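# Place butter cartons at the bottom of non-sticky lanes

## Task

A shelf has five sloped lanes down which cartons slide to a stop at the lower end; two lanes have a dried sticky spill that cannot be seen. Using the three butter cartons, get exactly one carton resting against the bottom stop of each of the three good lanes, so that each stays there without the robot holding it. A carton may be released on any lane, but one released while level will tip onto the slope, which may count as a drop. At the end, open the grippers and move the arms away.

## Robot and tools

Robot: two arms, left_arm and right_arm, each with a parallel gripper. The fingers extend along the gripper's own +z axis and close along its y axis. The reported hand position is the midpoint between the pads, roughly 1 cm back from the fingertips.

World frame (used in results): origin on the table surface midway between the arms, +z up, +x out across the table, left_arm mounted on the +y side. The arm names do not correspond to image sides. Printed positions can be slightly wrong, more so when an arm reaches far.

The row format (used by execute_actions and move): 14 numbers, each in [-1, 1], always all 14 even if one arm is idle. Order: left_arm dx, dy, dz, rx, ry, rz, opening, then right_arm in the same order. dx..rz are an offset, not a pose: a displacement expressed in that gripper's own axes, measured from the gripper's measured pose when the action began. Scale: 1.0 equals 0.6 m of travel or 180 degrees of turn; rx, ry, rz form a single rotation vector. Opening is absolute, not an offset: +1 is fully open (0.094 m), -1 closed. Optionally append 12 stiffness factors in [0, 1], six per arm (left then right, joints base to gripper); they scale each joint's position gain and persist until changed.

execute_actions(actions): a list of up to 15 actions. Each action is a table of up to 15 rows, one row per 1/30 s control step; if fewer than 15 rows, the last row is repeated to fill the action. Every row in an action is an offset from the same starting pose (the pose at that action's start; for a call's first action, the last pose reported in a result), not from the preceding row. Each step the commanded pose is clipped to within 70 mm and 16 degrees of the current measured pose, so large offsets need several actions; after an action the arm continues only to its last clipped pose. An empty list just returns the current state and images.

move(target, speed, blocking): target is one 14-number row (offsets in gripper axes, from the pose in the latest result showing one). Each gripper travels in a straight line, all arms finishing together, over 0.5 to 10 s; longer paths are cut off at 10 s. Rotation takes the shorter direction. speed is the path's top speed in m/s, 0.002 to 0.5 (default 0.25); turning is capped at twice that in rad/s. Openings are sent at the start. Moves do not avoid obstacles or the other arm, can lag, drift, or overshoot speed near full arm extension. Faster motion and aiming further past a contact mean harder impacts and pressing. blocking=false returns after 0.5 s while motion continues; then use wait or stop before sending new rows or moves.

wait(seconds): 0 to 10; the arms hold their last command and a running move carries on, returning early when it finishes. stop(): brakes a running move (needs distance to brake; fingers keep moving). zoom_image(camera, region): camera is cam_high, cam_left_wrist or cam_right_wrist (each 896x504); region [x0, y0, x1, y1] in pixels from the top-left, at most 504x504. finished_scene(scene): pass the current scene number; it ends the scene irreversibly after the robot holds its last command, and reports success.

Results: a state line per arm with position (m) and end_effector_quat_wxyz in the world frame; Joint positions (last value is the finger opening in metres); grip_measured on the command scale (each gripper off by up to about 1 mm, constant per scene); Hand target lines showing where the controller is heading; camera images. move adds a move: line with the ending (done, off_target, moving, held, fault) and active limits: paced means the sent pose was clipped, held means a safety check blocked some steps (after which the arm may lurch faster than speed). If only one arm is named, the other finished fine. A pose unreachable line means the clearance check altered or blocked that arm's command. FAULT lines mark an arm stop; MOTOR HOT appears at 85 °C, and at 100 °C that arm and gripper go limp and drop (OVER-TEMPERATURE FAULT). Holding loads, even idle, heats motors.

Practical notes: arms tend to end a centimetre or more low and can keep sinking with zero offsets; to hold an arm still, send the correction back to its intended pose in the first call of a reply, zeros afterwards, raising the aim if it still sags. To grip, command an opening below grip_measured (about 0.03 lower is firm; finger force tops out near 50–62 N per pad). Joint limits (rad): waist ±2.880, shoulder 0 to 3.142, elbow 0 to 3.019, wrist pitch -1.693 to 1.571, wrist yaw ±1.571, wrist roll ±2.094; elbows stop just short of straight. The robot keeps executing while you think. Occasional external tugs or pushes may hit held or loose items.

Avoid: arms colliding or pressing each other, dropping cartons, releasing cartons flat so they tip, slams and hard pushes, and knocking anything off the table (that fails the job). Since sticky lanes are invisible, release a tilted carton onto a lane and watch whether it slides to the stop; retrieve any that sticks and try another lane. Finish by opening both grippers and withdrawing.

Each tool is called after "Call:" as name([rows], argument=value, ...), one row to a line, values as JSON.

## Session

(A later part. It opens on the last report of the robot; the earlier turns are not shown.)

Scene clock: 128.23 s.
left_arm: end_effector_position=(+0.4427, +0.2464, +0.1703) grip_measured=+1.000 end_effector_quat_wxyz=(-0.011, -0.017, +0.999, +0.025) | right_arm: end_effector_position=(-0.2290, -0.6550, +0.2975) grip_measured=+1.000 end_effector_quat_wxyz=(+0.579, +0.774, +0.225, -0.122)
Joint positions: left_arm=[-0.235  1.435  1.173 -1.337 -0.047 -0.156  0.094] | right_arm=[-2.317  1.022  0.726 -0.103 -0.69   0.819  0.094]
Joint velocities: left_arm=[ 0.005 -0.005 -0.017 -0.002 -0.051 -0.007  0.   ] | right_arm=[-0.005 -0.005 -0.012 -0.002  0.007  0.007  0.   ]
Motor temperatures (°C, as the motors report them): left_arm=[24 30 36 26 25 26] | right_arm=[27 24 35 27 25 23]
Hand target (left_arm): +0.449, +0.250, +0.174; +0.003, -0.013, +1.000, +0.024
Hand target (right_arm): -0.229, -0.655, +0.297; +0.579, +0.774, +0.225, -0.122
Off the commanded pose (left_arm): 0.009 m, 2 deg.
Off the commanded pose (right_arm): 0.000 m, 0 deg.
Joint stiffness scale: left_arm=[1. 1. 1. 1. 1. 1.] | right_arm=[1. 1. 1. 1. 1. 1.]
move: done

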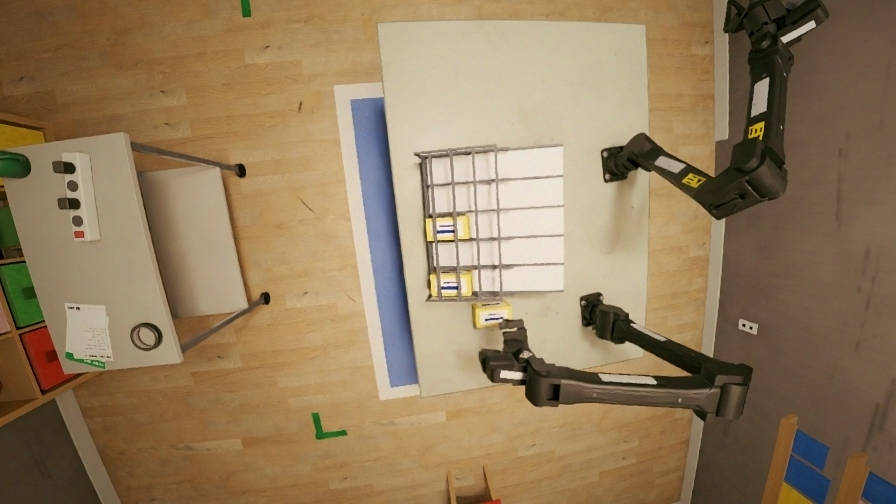

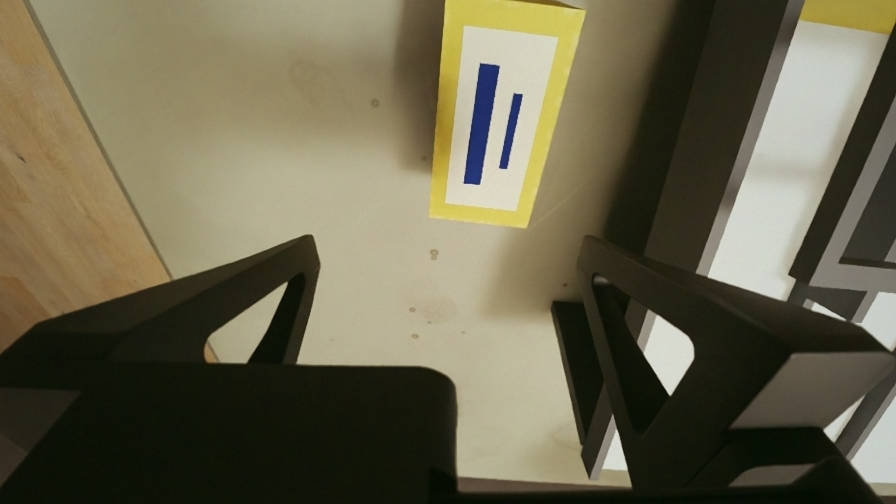

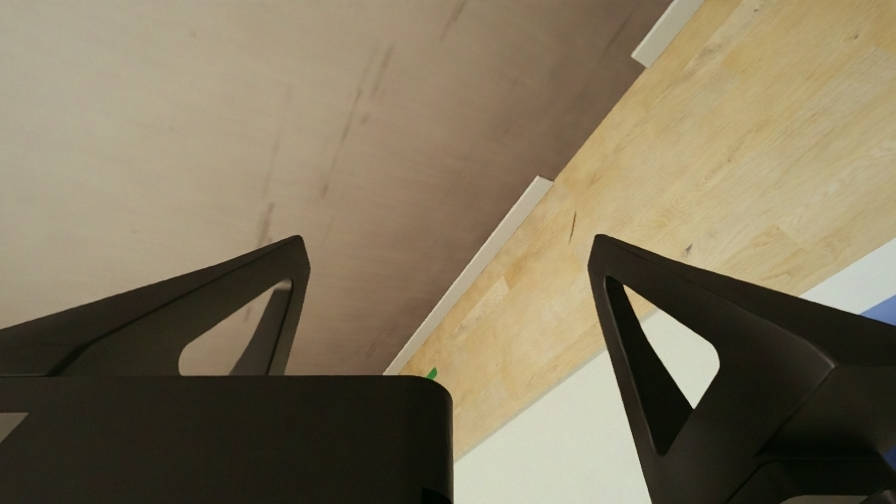

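Call:
move(target=[-0.015,-0.037,0.1,0.016,0,0.028,1, 0,0,0,0,0,0,1], speed=0.1)

Scene clock: 131.20 s.
left_arm: end_effector_position=(+0.4510, +0.2321, +0.1174) grip_measured=+1.000 end_effector_quat_wxyz=(-0.009, +0.012, +1.000, +0.001) | right_arm: end_effector_position=(-0.2290, -0.6550, +0.2975) grip_measured=+1.000 end_effector_quat_wxyz=(+0.579, +0.774, +0.225, -0.122)
Joint positions: left_arm=[-0.247  1.501  1.098 -1.186  0.001 -0.11   0.094] | right_arm=[-2.317  1.022  0.726 -0.103 -0.69   0.819  0.094]
Joint velocities: left_arm=[-0.015 -0.005 -0.007  0.002  0.007  0.007  0.   ] | right_arm=[-0.005 -0.005 -0.007 -0.002 -0.007  0.007  0.   ]
Motor temperatures (°C, as the motors report them): left_arm=[24 30 36 26 25 26] | right_arm=[27 24 35 27 25 23]
Hand target (left_arm): +0.450, +0.227, +0.109; -0.011, +0.026, +1.000, -0.000
Hand target (right_arm): -0.229, -0.655, +0.297; +0.579, +0.774, +0.225, -0.122
Off the commanded pose (left_arm): 0.009 m, 2 deg.
Off the commanded pose (right_arm): 0.000 m, 0 deg.
Joint stiffness scale: left_arm=[1. 1. 1. 1. 1. 1.] | right_arm=[1. 1. 1. 1. 1. 1.]
move: done

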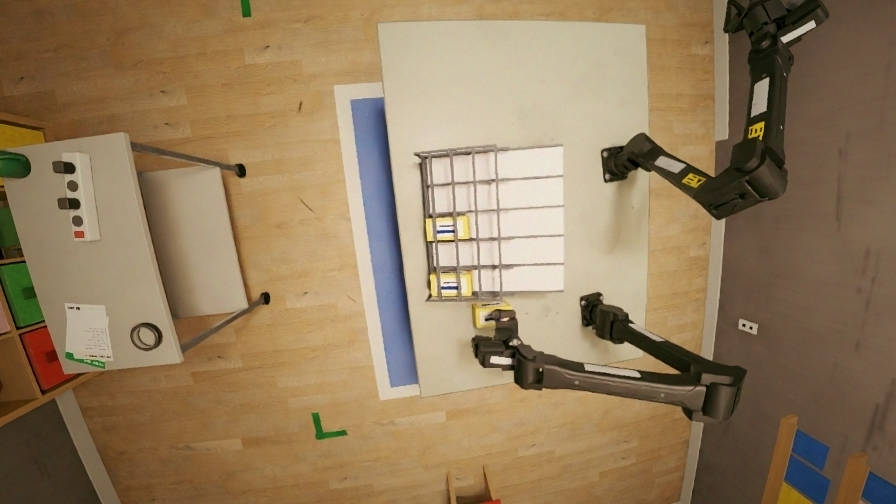

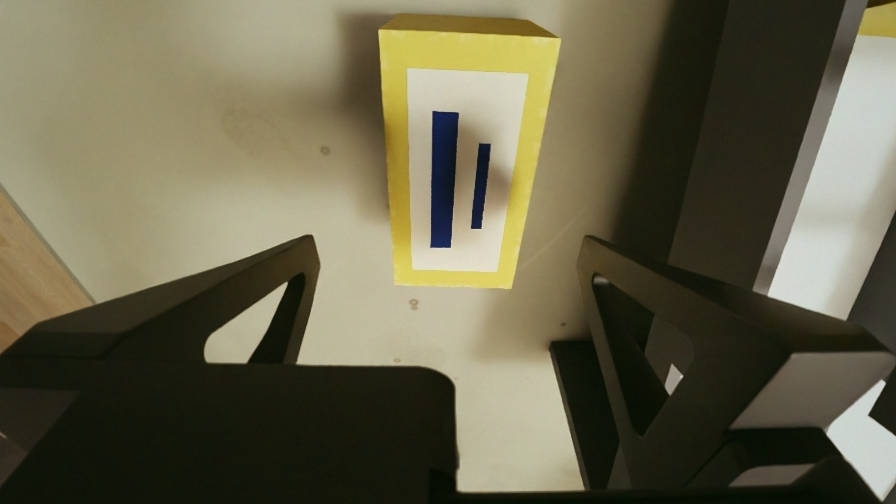

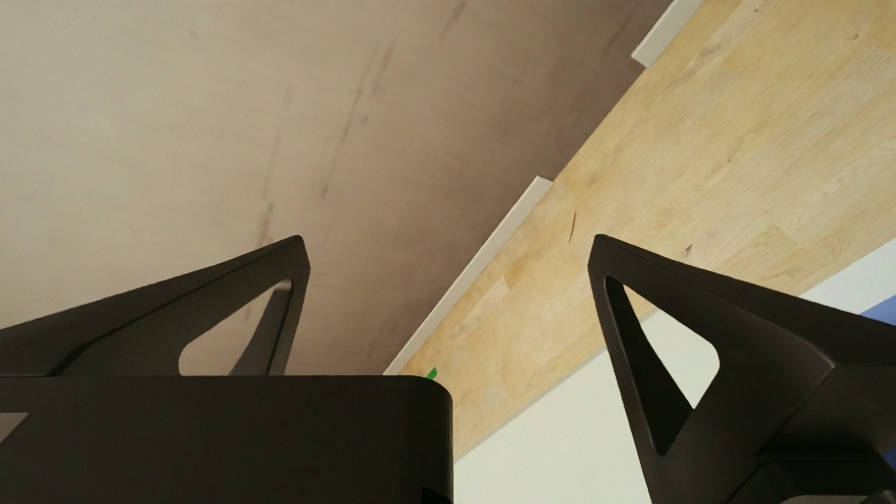

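Call:
move(target=[-0.014,-0.013,0.128,0,0,0.014,1, 0,0,0,0,0,0,1], speed=0.1)

Call:
move(target=[0,0,0,0,0,0,0.31, 0,0,0,0,0,0,1])

Call:
move(target=[0.22,0,-0.36,0,-0.02,-0.02,0.31, 0,0,0,0,0,0,1], speed=0.15)

Scene clock: 136.27 s.
left_arm: end_effector_position=(+0.4593, +0.2285, +0.0489) grip_measured=+1.000 end_effector_quat_wxyz=(-0.006, +0.019, +1.000, +0.000) | right_arm: end_effector_position=(-0.2290, -0.6550, +0.2975) grip_measured=+1.000 end_effector_quat_wxyz=(+0.579, +0.774, +0.225, -0.122)
Joint positions: left_arm=[-0.253  1.608  1.021 -0.996  0.001 -0.101  0.094] | right_arm=[-2.317  1.022  0.726 -0.103 -0.69   0.819  0.094]
Joint velocities: left_arm=[-0.015  0.024  0.012  0.012  0.037  0.007  0.   ] | right_arm=[ 0.005 -0.005 -0.007 -0.012 -0.007 -0.007  0.   ]
Motor temperatures (°C, as the motors report them): left_arm=[24 30 35 26 25 26] | right_arm=[27 24 35 27 25 23]
Hand target (left_arm): +0.457, +0.224, +0.040; -0.009, +0.033, +0.999, +0.001
Hand target (right_arm): -0.229, -0.655, +0.297; +0.579, +0.774, +0.225, -0.122
Off the commanded pose (left_arm): 0.010 m, 2 deg.
Off the commanded pose (right_arm): 0.000 m, 0 deg.
Joint stiffness scale: left_arm=[1. 1. 1. 1. 1. 1.] | right_arm=[1. 1. 1. 1. 1. 1.]
move: done

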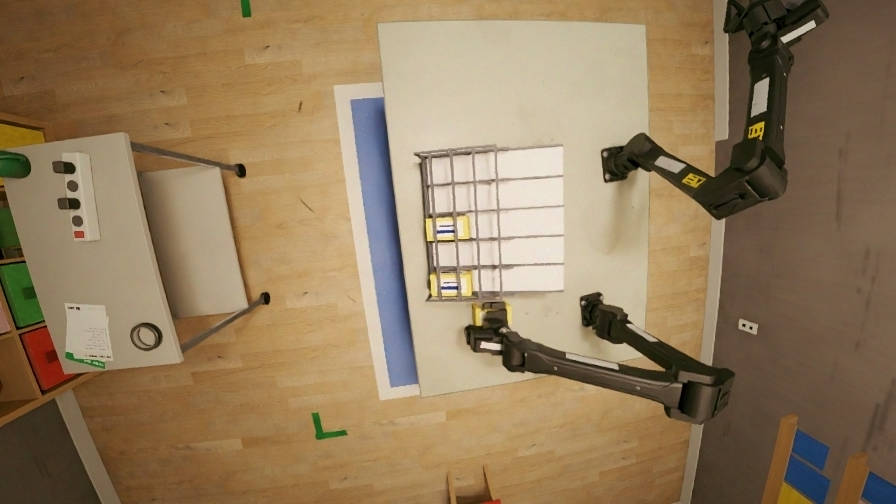

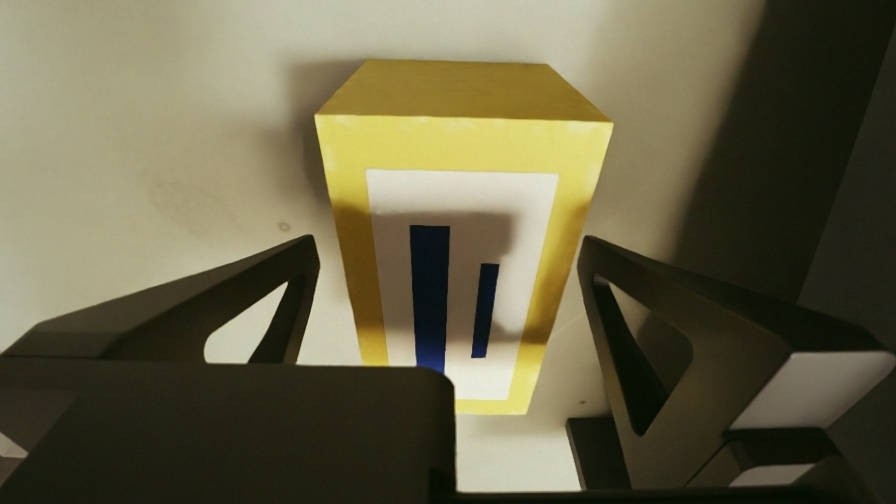

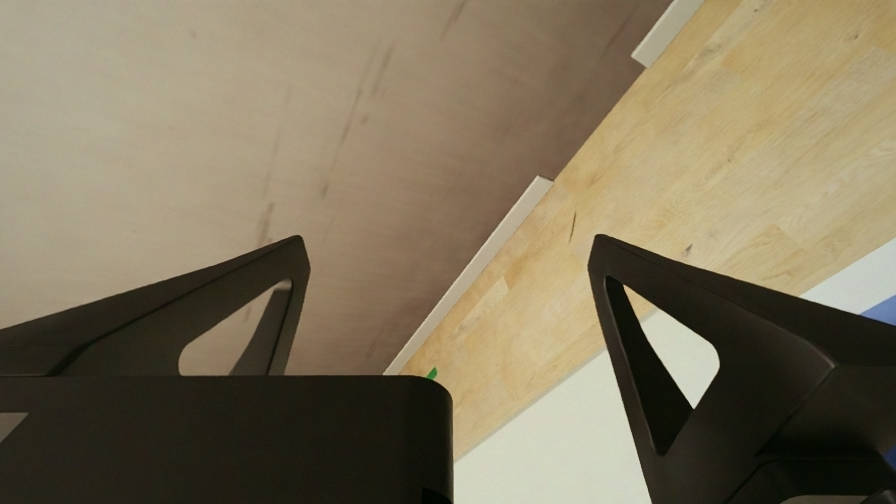

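Scene clock: 136.77 s.
left_arm: end_effector_position=(+0.4592, +0.2281, +0.0489) grip_measured=+0.335 end_effector_quat_wxyz=(-0.006, +0.019, +1.000, -0.001) | right_arm: end_effector_position=(-0.2290, -0.6550, +0.2975) grip_measured=+1.000 end_effector_quat_wxyz=(+0.579, +0.774, +0.225, -0.122)
Joint positions: left_arm=[-0.253  1.608  1.021 -0.996  0.003 -0.101  0.063] | right_arm=[-2.317  1.022  0.726 -0.103 -0.69   0.819  0.094]
Joint velocities: left_arm=[-0.015 -0.005 -0.007  0.017 -0.081 -0.022 -0.   ] | right_arm=[ 0.015 -0.005 -0.007  0.002 -0.051  0.051  0.   ]
Motor temperatures (°C, as the motors report them): left_arm=[24 30 35 26 25 26] | right_arm=[27 24 35 27 25 23]
Hand target (left_arm): +0.459, +0.228, +0.049; -0.006, +0.019, +1.000, +0.000
Hand target (right_arm): -0.229, -0.655, +0.297; +0.579, +0.774, +0.225, -0.122
Off the commanded pose (left_arm): 0.000 m, 0 deg.
Off the commanded pose (right_arm): 0.000 m, 0 deg.
Joint stiffness scale: left_arm=[1. 1. 1. 1. 1. 1.] | right_arm=[1. 1. 1. 1. 1. 1.]
move: done

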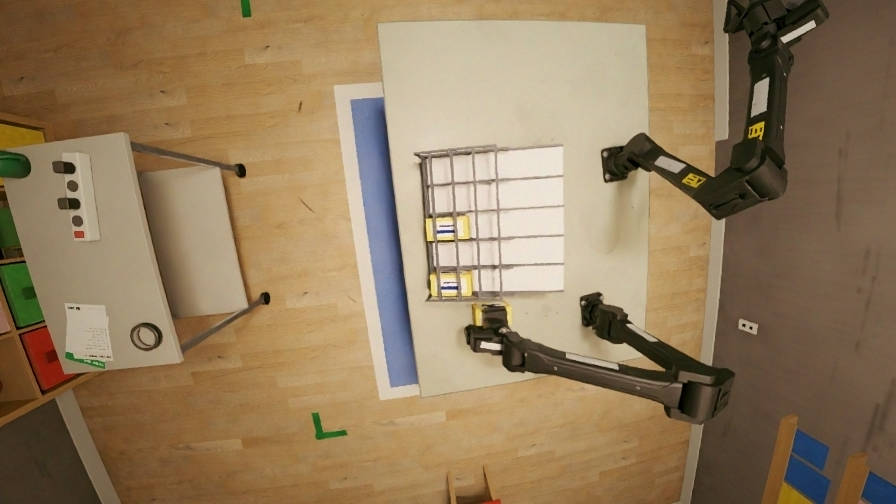

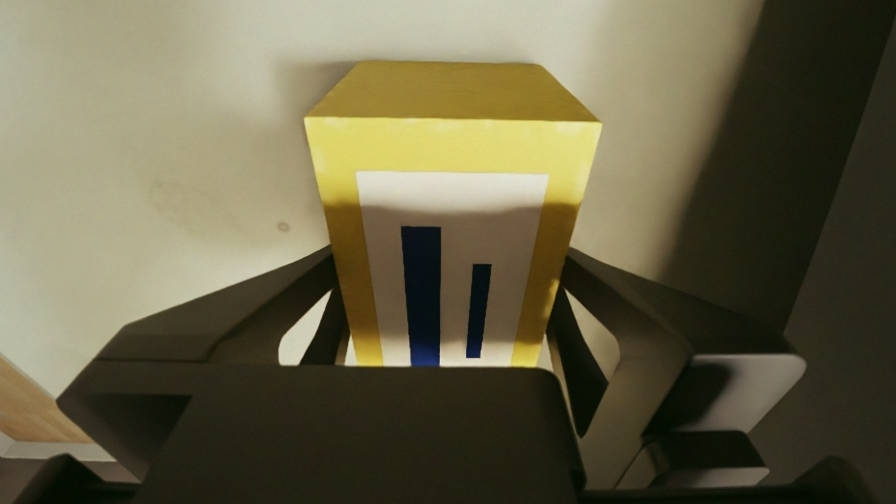

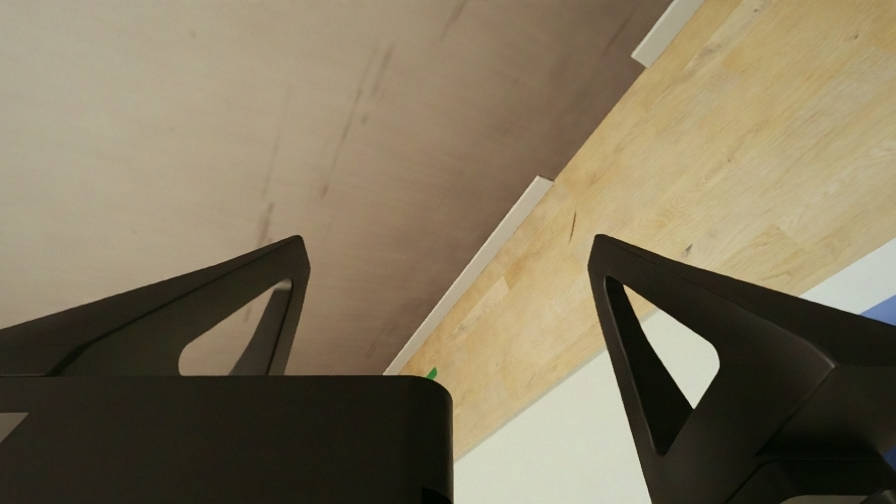

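Scene clock: 138.90 s.
left_arm: end_effector_position=(+0.3198, +0.2389, +0.2402) grip_measured=+0.335 end_effector_quat_wxyz=(-0.003, -0.009, +1.000, +0.003) | right_arm: end_effector_position=(-0.2290, -0.6550, +0.2975) grip_measured=+1.000 end_effector_quat_wxyz=(+0.579, +0.774, +0.225, -0.122)
Joint positions: left_arm=[-0.288  1.069  1.045 -1.554 -0.004 -0.193  0.063] | right_arm=[-2.317  1.022  0.726 -0.103 -0.69   0.819  0.094]
Joint velocities: left_arm=[-0.005 -0.005  0.007 -0.027 -0.007  0.037 -0.   ] | right_arm=[-0.015  0.005  0.002  0.002  0.007  0.037  0.   ]
Motor temperatures (°C, as the motors report them): left_arm=[24 30 36 26 25 26] | right_arm=[27 24 35 27 25 23]
Hand target (left_arm): +0.330, +0.234, +0.269; +0.025, -0.012, +1.000, -0.002
Hand target (right_arm): -0.229, -0.655, +0.297; +0.579, +0.774, +0.225, -0.122
Off the commanded pose (left_arm): 0.029 m, 3 deg.
Off the commanded pose (right_arm): 0.000 m, 0 deg.
Joint stiffness scale: left_arm=[1. 1. 1. 1. 1. 1.] | right_arm=[1. 1. 1. 1. 1. 1.]
move: off_target (left_arm)

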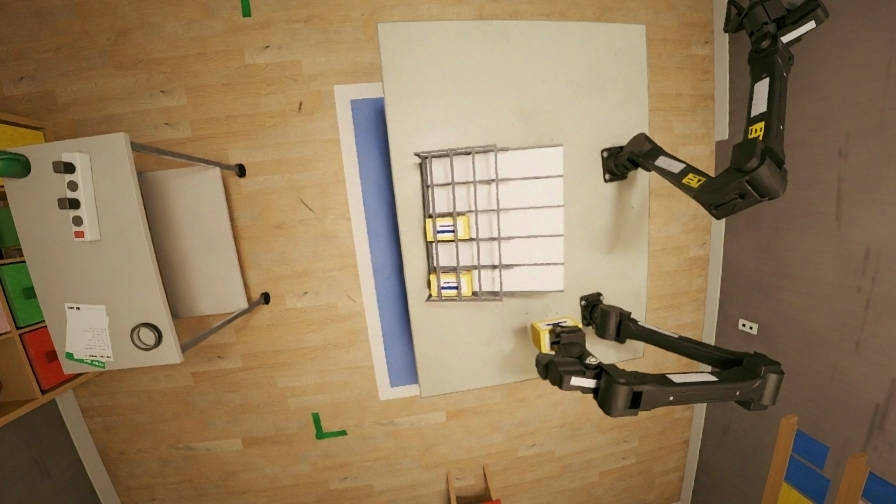

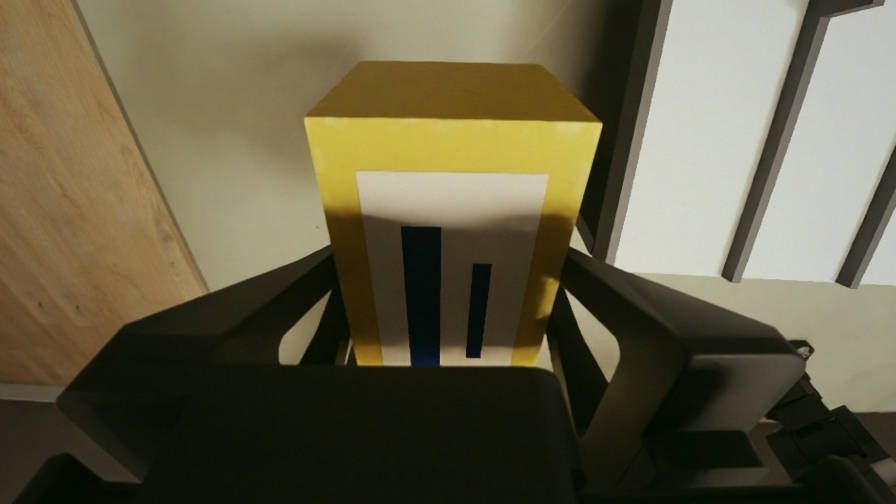

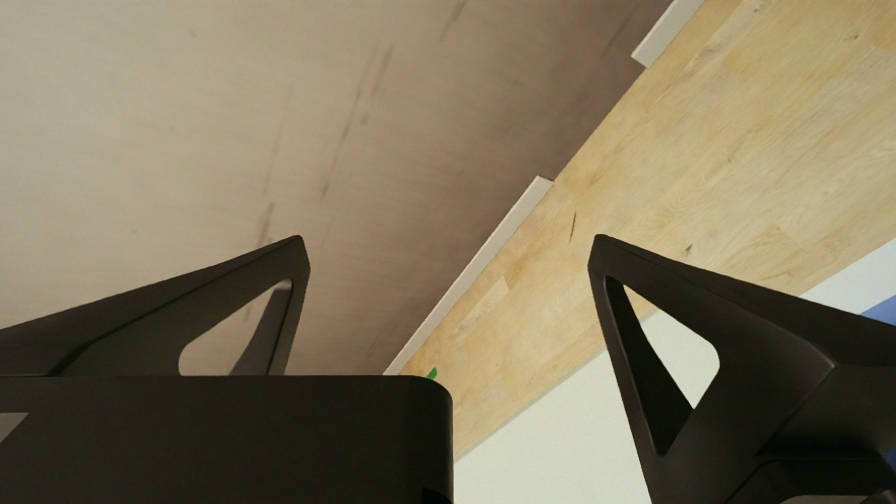

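Call:
move(target=[-0.045,-0.72,-0.05,0.02,-0.02,0,0.31, 0,0,0,0,0,0,1], speed=0.13)

Scene clock: 145.30 s.
left_arm: end_effector_position=(+0.3477, -0.1821, +0.2306) grip_measured=+0.335 end_effector_quat_wxyz=(+0.010, -0.003, +1.000, -0.004) | right_arm: end_effector_position=(-0.2290, -0.6550, +0.2975) grip_measured=+1.000 end_effector_quat_wxyz=(+0.579, +0.774, +0.225, -0.122)
Joint positions: left_arm=[-1.115  1.796  1.775 -1.533 -0.013 -1.006  0.063] | right_arm=[-2.317  1.022  0.726 -0.103 -0.69   0.819  0.094]
Joint velocities: left_arm=[ 0.005  0.005 -0.002 -0.027 -0.007 -0.051  0.   ] | right_arm=[-0.005 -0.005 -0.002 -0.002  0.007 -0.037  0.   ]
Motor temperatures (°C, as the motors report them): left_arm=[24 30 38 26 25 26] | right_arm=[27 24 35 27 25 23]
Hand target (left_arm): +0.352, -0.195, +0.266; +0.029, -0.010, +0.999, -0.032
Hand target (right_arm): -0.229, -0.655, +0.297; +0.579, +0.774, +0.225, -0.122
Off the commanded pose (left_arm): 0.039 m, 4 deg.
Off the commanded pose (right_arm): 0.000 m, 0 deg.
Joint stiffness scale: left_arm=[1. 1. 1. 1. 1. 1.] | right_arm=[1. 1. 1. 1. 1. 1.]
move: off_target (left_arm)

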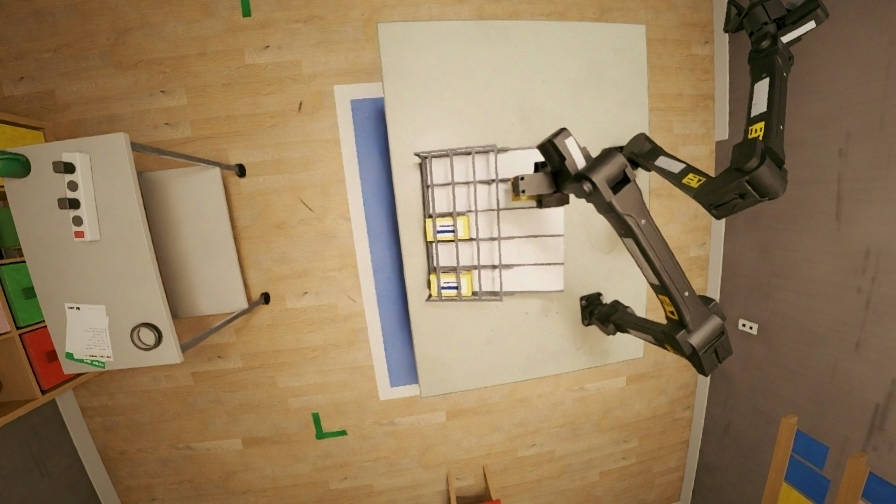

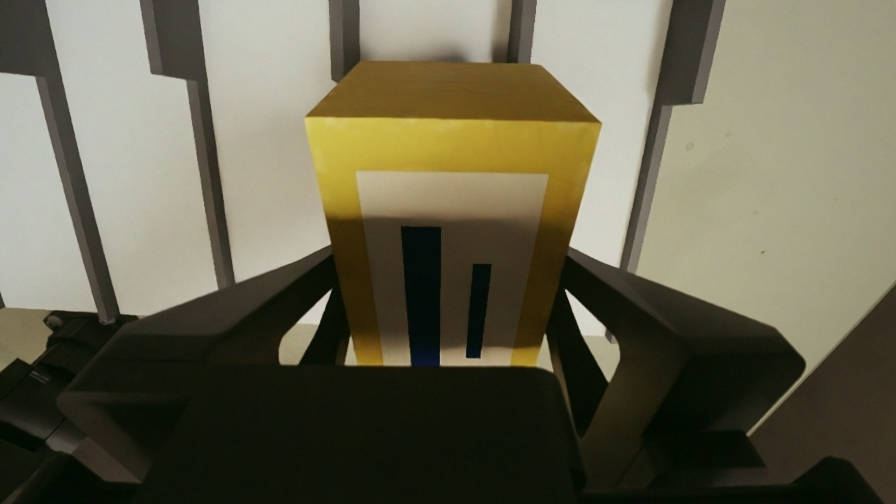

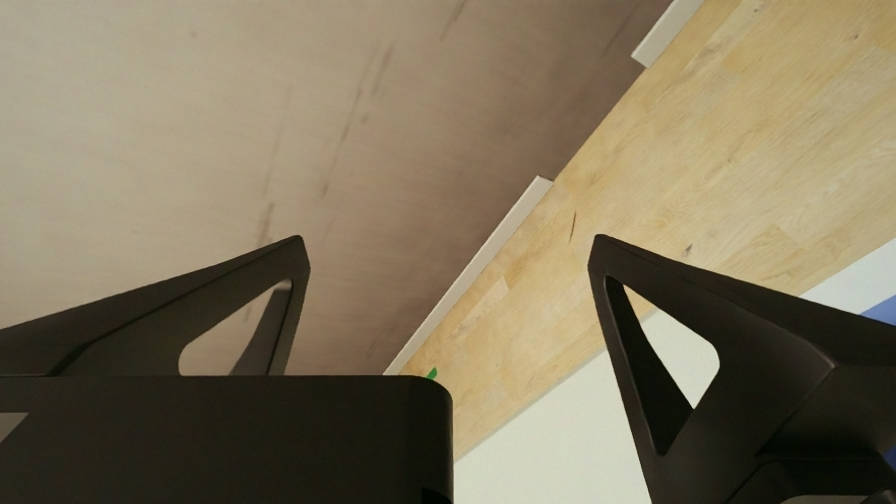

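Call:
move(target=[0.01,0.011,0.055,0.002,0.097,0,0.31, 0,0,0,0,0,0,1], speed=0.06)

Scene clock: 150.50 s.
left_arm: end_effector_position=(+0.3364, -0.1751, +0.1840) grip_measured=+0.335 end_effector_quat_wxyz=(-0.141, -0.006, +0.990, +0.000) | right_arm: end_effector_position=(-0.2290, -0.6550, +0.2975) grip_measured=+1.000 end_effector_quat_wxyz=(+0.579, +0.774, +0.225, -0.122)
Joint positions: left_arm=[-1.05   1.895  1.775 -1.62   0.227 -0.928  0.063] | right_arm=[-2.317  1.022  0.726 -0.103 -0.69   0.819  0.094]
Joint velocities: left_arm=[ 0.005 -0.005  0.007  0.002  0.037  0.007 -0.   ] | right_arm=[ 0.005  0.005 -0.007  0.022  0.022 -0.095  0.   ]
Motor temperatures (°C, as the motors report them): left_arm=[24 30 38 26 25 26] | right_arm=[27 24 35 27 25 23]
Hand target (left_arm): +0.342, -0.175, +0.197; -0.141, -0.002, +0.990, -0.007
Hand target (right_arm): -0.229, -0.655, +0.297; +0.579, +0.774, +0.225, -0.122
Off the commanded pose (left_arm): 0.015 m, 1 deg.
Off the commanded pose (right_arm): 0.000 m, 0 deg.
Joint stiffness scale: left_arm=[1. 1. 1. 1. 1. 1.] | right_arm=[1. 1. 1. 1. 1. 1.]
move: off_target (left_arm)

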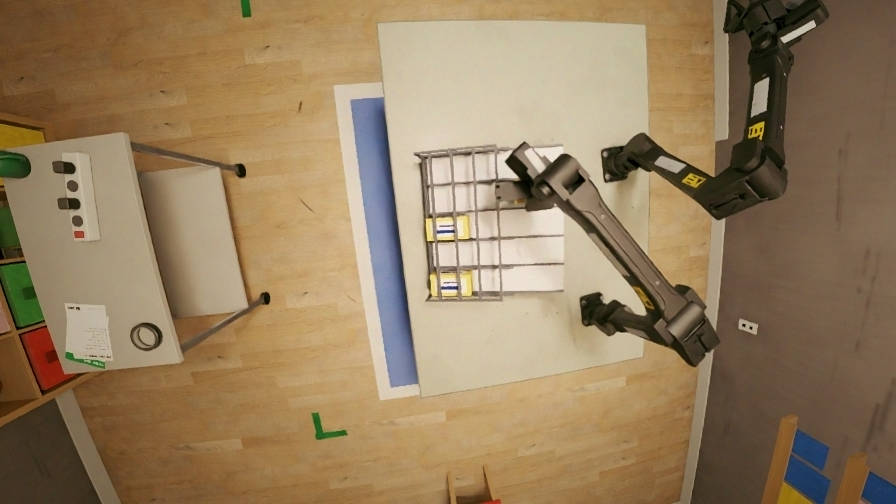

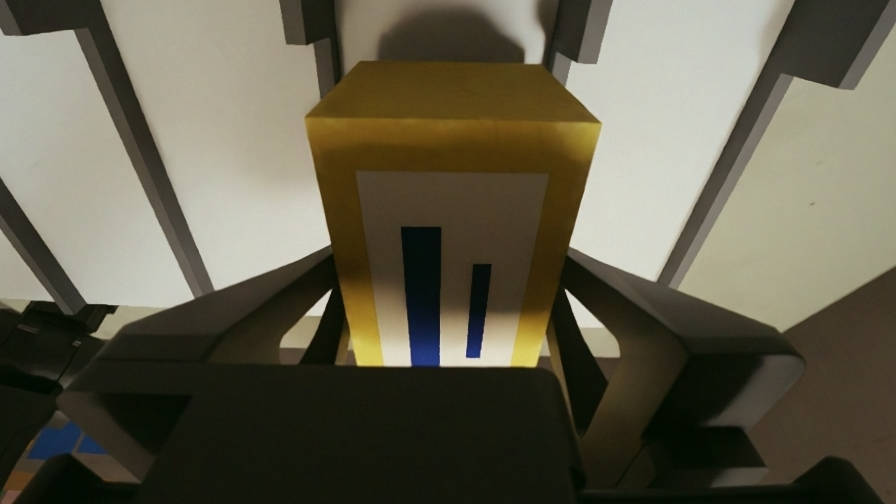

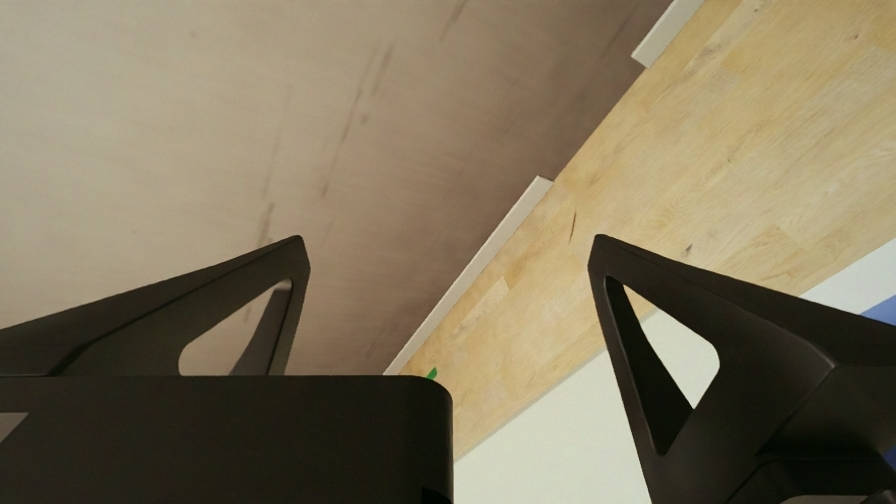

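Slightly right; shift +y 3 mm and lower.

Call:
move(target=[0,0.005,0.026,0,0.002,0,0.31, 0,0,0,0,0,0,1], speed=0.02)

Scene clock: 153.07 s.
left_arm: end_effector_position=(+0.3336, -0.1725, +0.1731) grip_measured=+0.335 end_effector_quat_wxyz=(-0.145, -0.006, +0.989, +0.002) | right_arm: end_effector_position=(-0.2290, -0.6550, +0.2975) grip_measured=+1.000 end_effector_quat_wxyz=(+0.579, +0.774, +0.225, -0.122)
Joint positions: left_arm=[-1.05   1.894  1.743 -1.598  0.231 -0.927  0.063] | right_arm=[-2.317  1.022  0.726 -0.103 -0.69   0.819  0.094]
Joint velocities: left_arm=[ 0.015 -0.015 -0.012 -0.017 -0.007  0.037  0.   ] | right_arm=[-0.005  0.005 -0.017  0.012  0.037 -0.022  0.   ]
Motor temperatures (°C, as the motors report them): left_arm=[24 30 38 26 25 26] | right_arm=[27 24 35 27 25 23]
Hand target (left_arm): +0.332, -0.172, +0.169; -0.144, -0.006, +0.990, +0.000
Hand target (right_arm): -0.229, -0.655, +0.297; +0.579, +0.774, +0.225, -0.122
Off the commanded pose (left_arm): 0.004 m, 0 deg.
Off the commanded pose (right_arm): 0.000 m, 0 deg.
Joint stiffness scale: left_arm=[1. 1. 1. 1. 1. 1.] | right_arm=[1. 1. 1. 1. 1. 1.]
move: done

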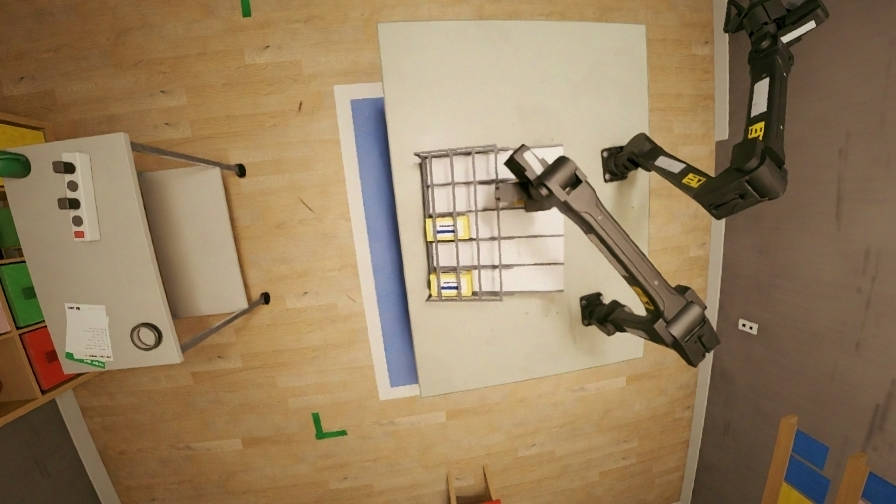

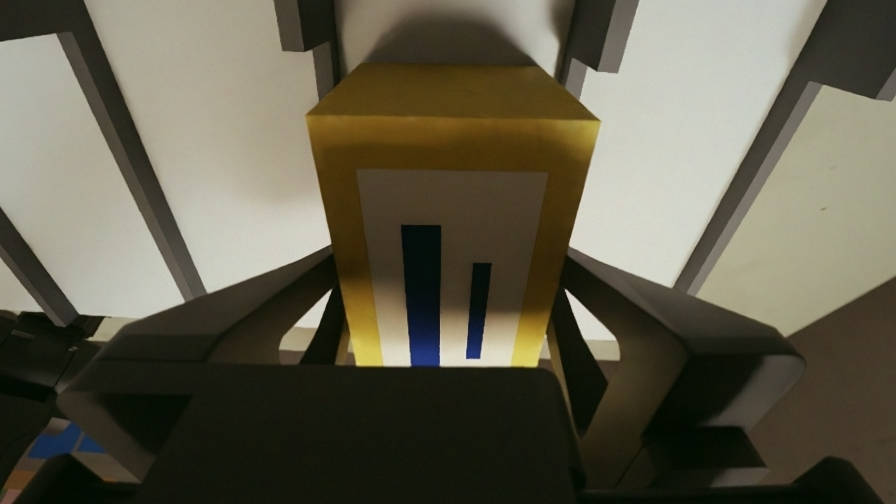

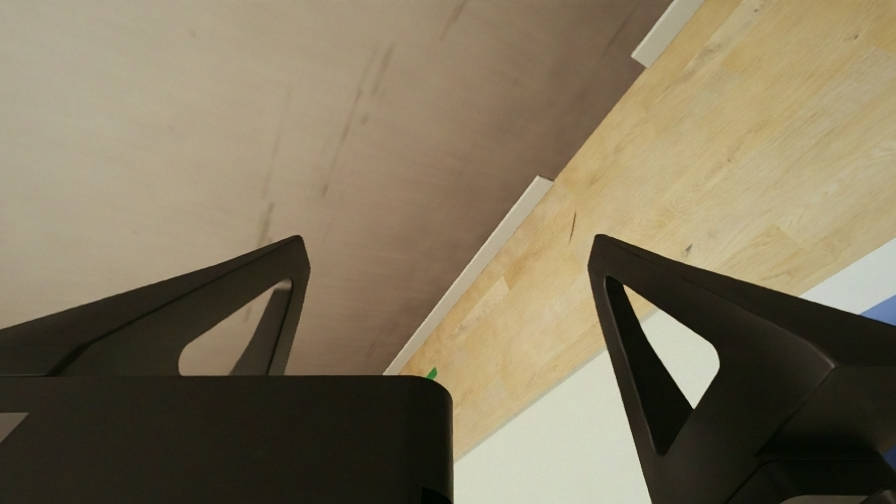

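Call:
execute_actions([
  [[0,0,0,0,0,0,0.6,0,0,0,0,0,0,1]],
  [[0,0,0,0,0,0,0.6,0,0,0,0,0,0,1]],
  [[0,0,0,0,0,0,0.6,0,0,0,0,0,0,1]],
])

Scene clock: 159.87 s.
left_arm: end_effector_position=(+0.3337, -0.1725, +0.1731) grip_measured=+0.598 end_effector_quat_wxyz=(-0.145, -0.006, +0.989, +0.002) | right_arm: end_effector_position=(-0.2290, -0.6550, +0.2975) grip_measured=+1.000 end_effector_quat_wxyz=(+0.579, +0.774, +0.225, -0.122)
Joint positions: left_arm=[-1.05   1.894  1.743 -1.598  0.231 -0.927  0.075] | right_arm=[-2.317  1.022  0.726 -0.103 -0.69   0.819  0.094]
Joint velocities: left_arm=[-0.005 -0.005 -0.007  0.017  0.037 -0.007  0.001] | right_arm=[-0.005 -0.005 -0.012 -0.007 -0.022  0.037  0.   ]
Motor temperatures (°C, as the motors report them): left_arm=[24 31 37 26 25 26] | right_arm=[27 24 35 27 25 23]
Hand target (left_arm): +0.334, -0.172, +0.173; -0.145, -0.006, +0.989, +0.002
Hand target (right_arm): -0.229, -0.655, +0.297; +0.579, +0.774, +0.225, -0.122
Off the commanded pose (left_arm): 0.000 m, 0 deg.
Off the commanded pose (right_arm): 0.000 m, 0 deg.
Joint stiffness scale: left_arm=[1. 1. 1. 1. 1. 1.] | right_arm=[1. 1. 1. 1. 1. 1.]

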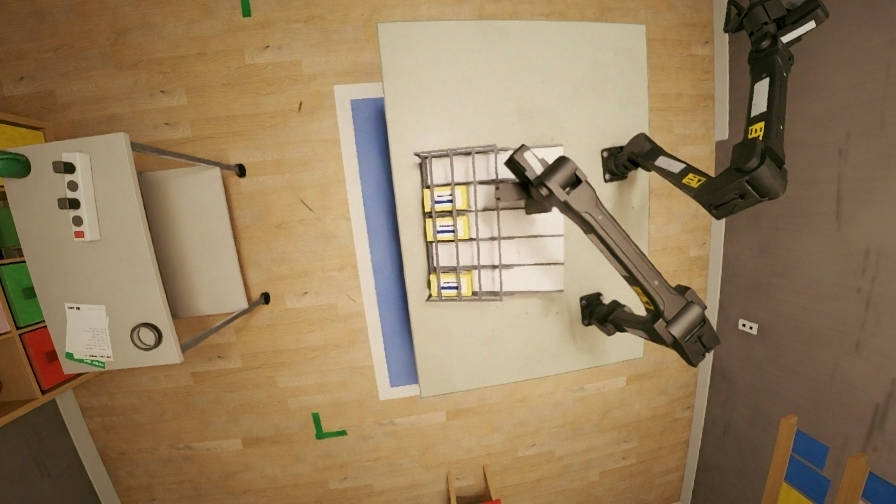

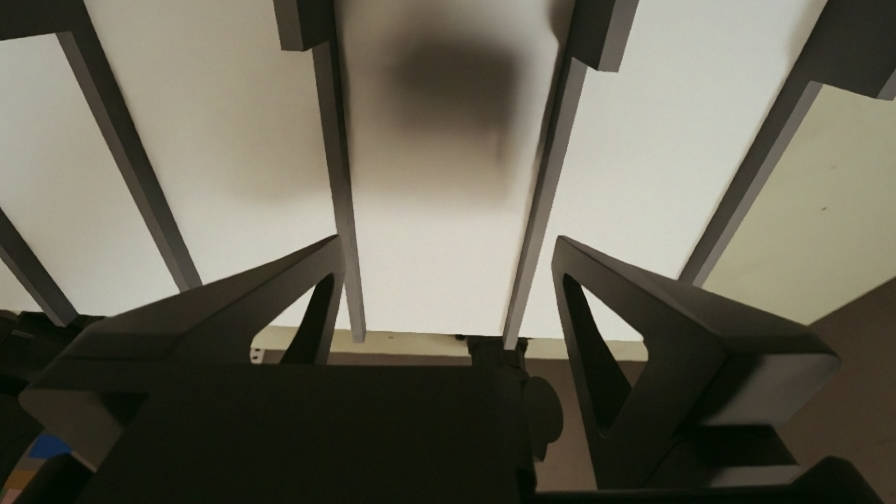

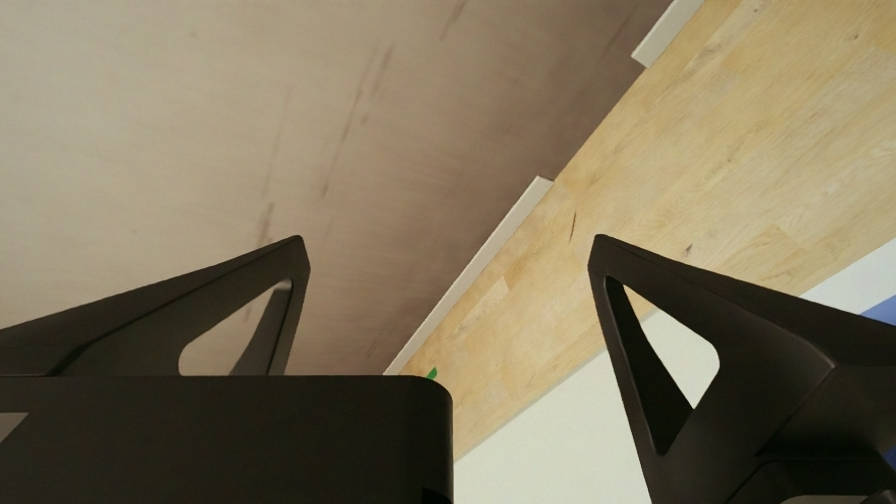

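Call:
move(target=[0.02,0,-0.12,0,-0.092,0,1, 0,0,0,0,0,0,1])

Call:
finished_scene(scene=2)

Scene clock: 162.73 s.
left_arm: end_effector_position=(+0.3375, -0.1598, +0.2326) grip_measured=+1.000 end_effector_quat_wxyz=(-0.015, +0.001, +1.000, +0.021) | right_arm: end_effector_position=(-0.2290, -0.6550, +0.2975) grip_measured=+1.000 end_effector_quat_wxyz=(+0.579, +0.774, +0.225, -0.122)
Joint positions: left_arm=[-1.104  1.775  1.75  -1.598  0.001 -0.988  0.094] | right_arm=[-2.317  1.022  0.726 -0.103 -0.69   0.819  0.094]
Joint velocities: left_arm=[-0.005 -0.015 -0.002 -0.012  0.007 -0.007  0.   ] | right_arm=[-0.005 -0.005 -0.012  0.012 -0.022 -0.007  0.   ]
Motor temperatures (°C, as the motors report them): left_arm=[24 31 37 26 25 26] | right_arm=[27 24 35 27 25 23]
Hand target (left_arm): +0.343, -0.173, +0.246; -0.001, -0.006, +1.000, +0.003
Hand target (right_arm): -0.229, -0.655, +0.297; +0.579, +0.774, +0.225, -0.122
Off the commanded pose (left_arm): 0.019 m, 3 deg.
Off the commanded pose (right_arm): 0.000 m, 0 deg.
Joint stiffness scale: left_arm=[1. 1. 1. 1. 1. 1.] | right_arm=[1. 1. 1. 1. 1. 1.]
move: off_target (left_arm)

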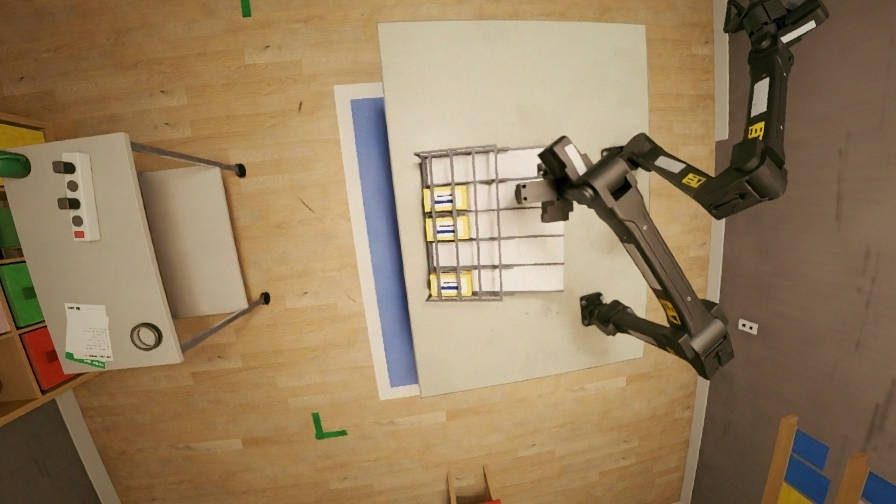

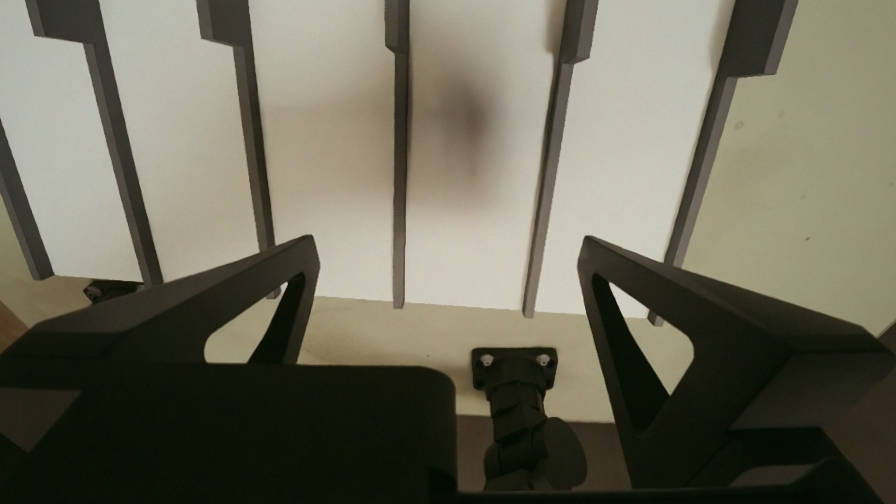

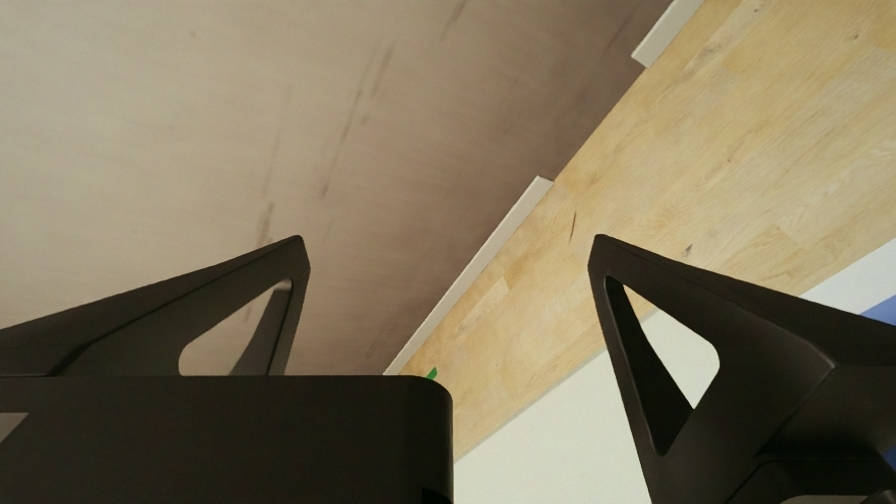

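The scene is finished: the task was done.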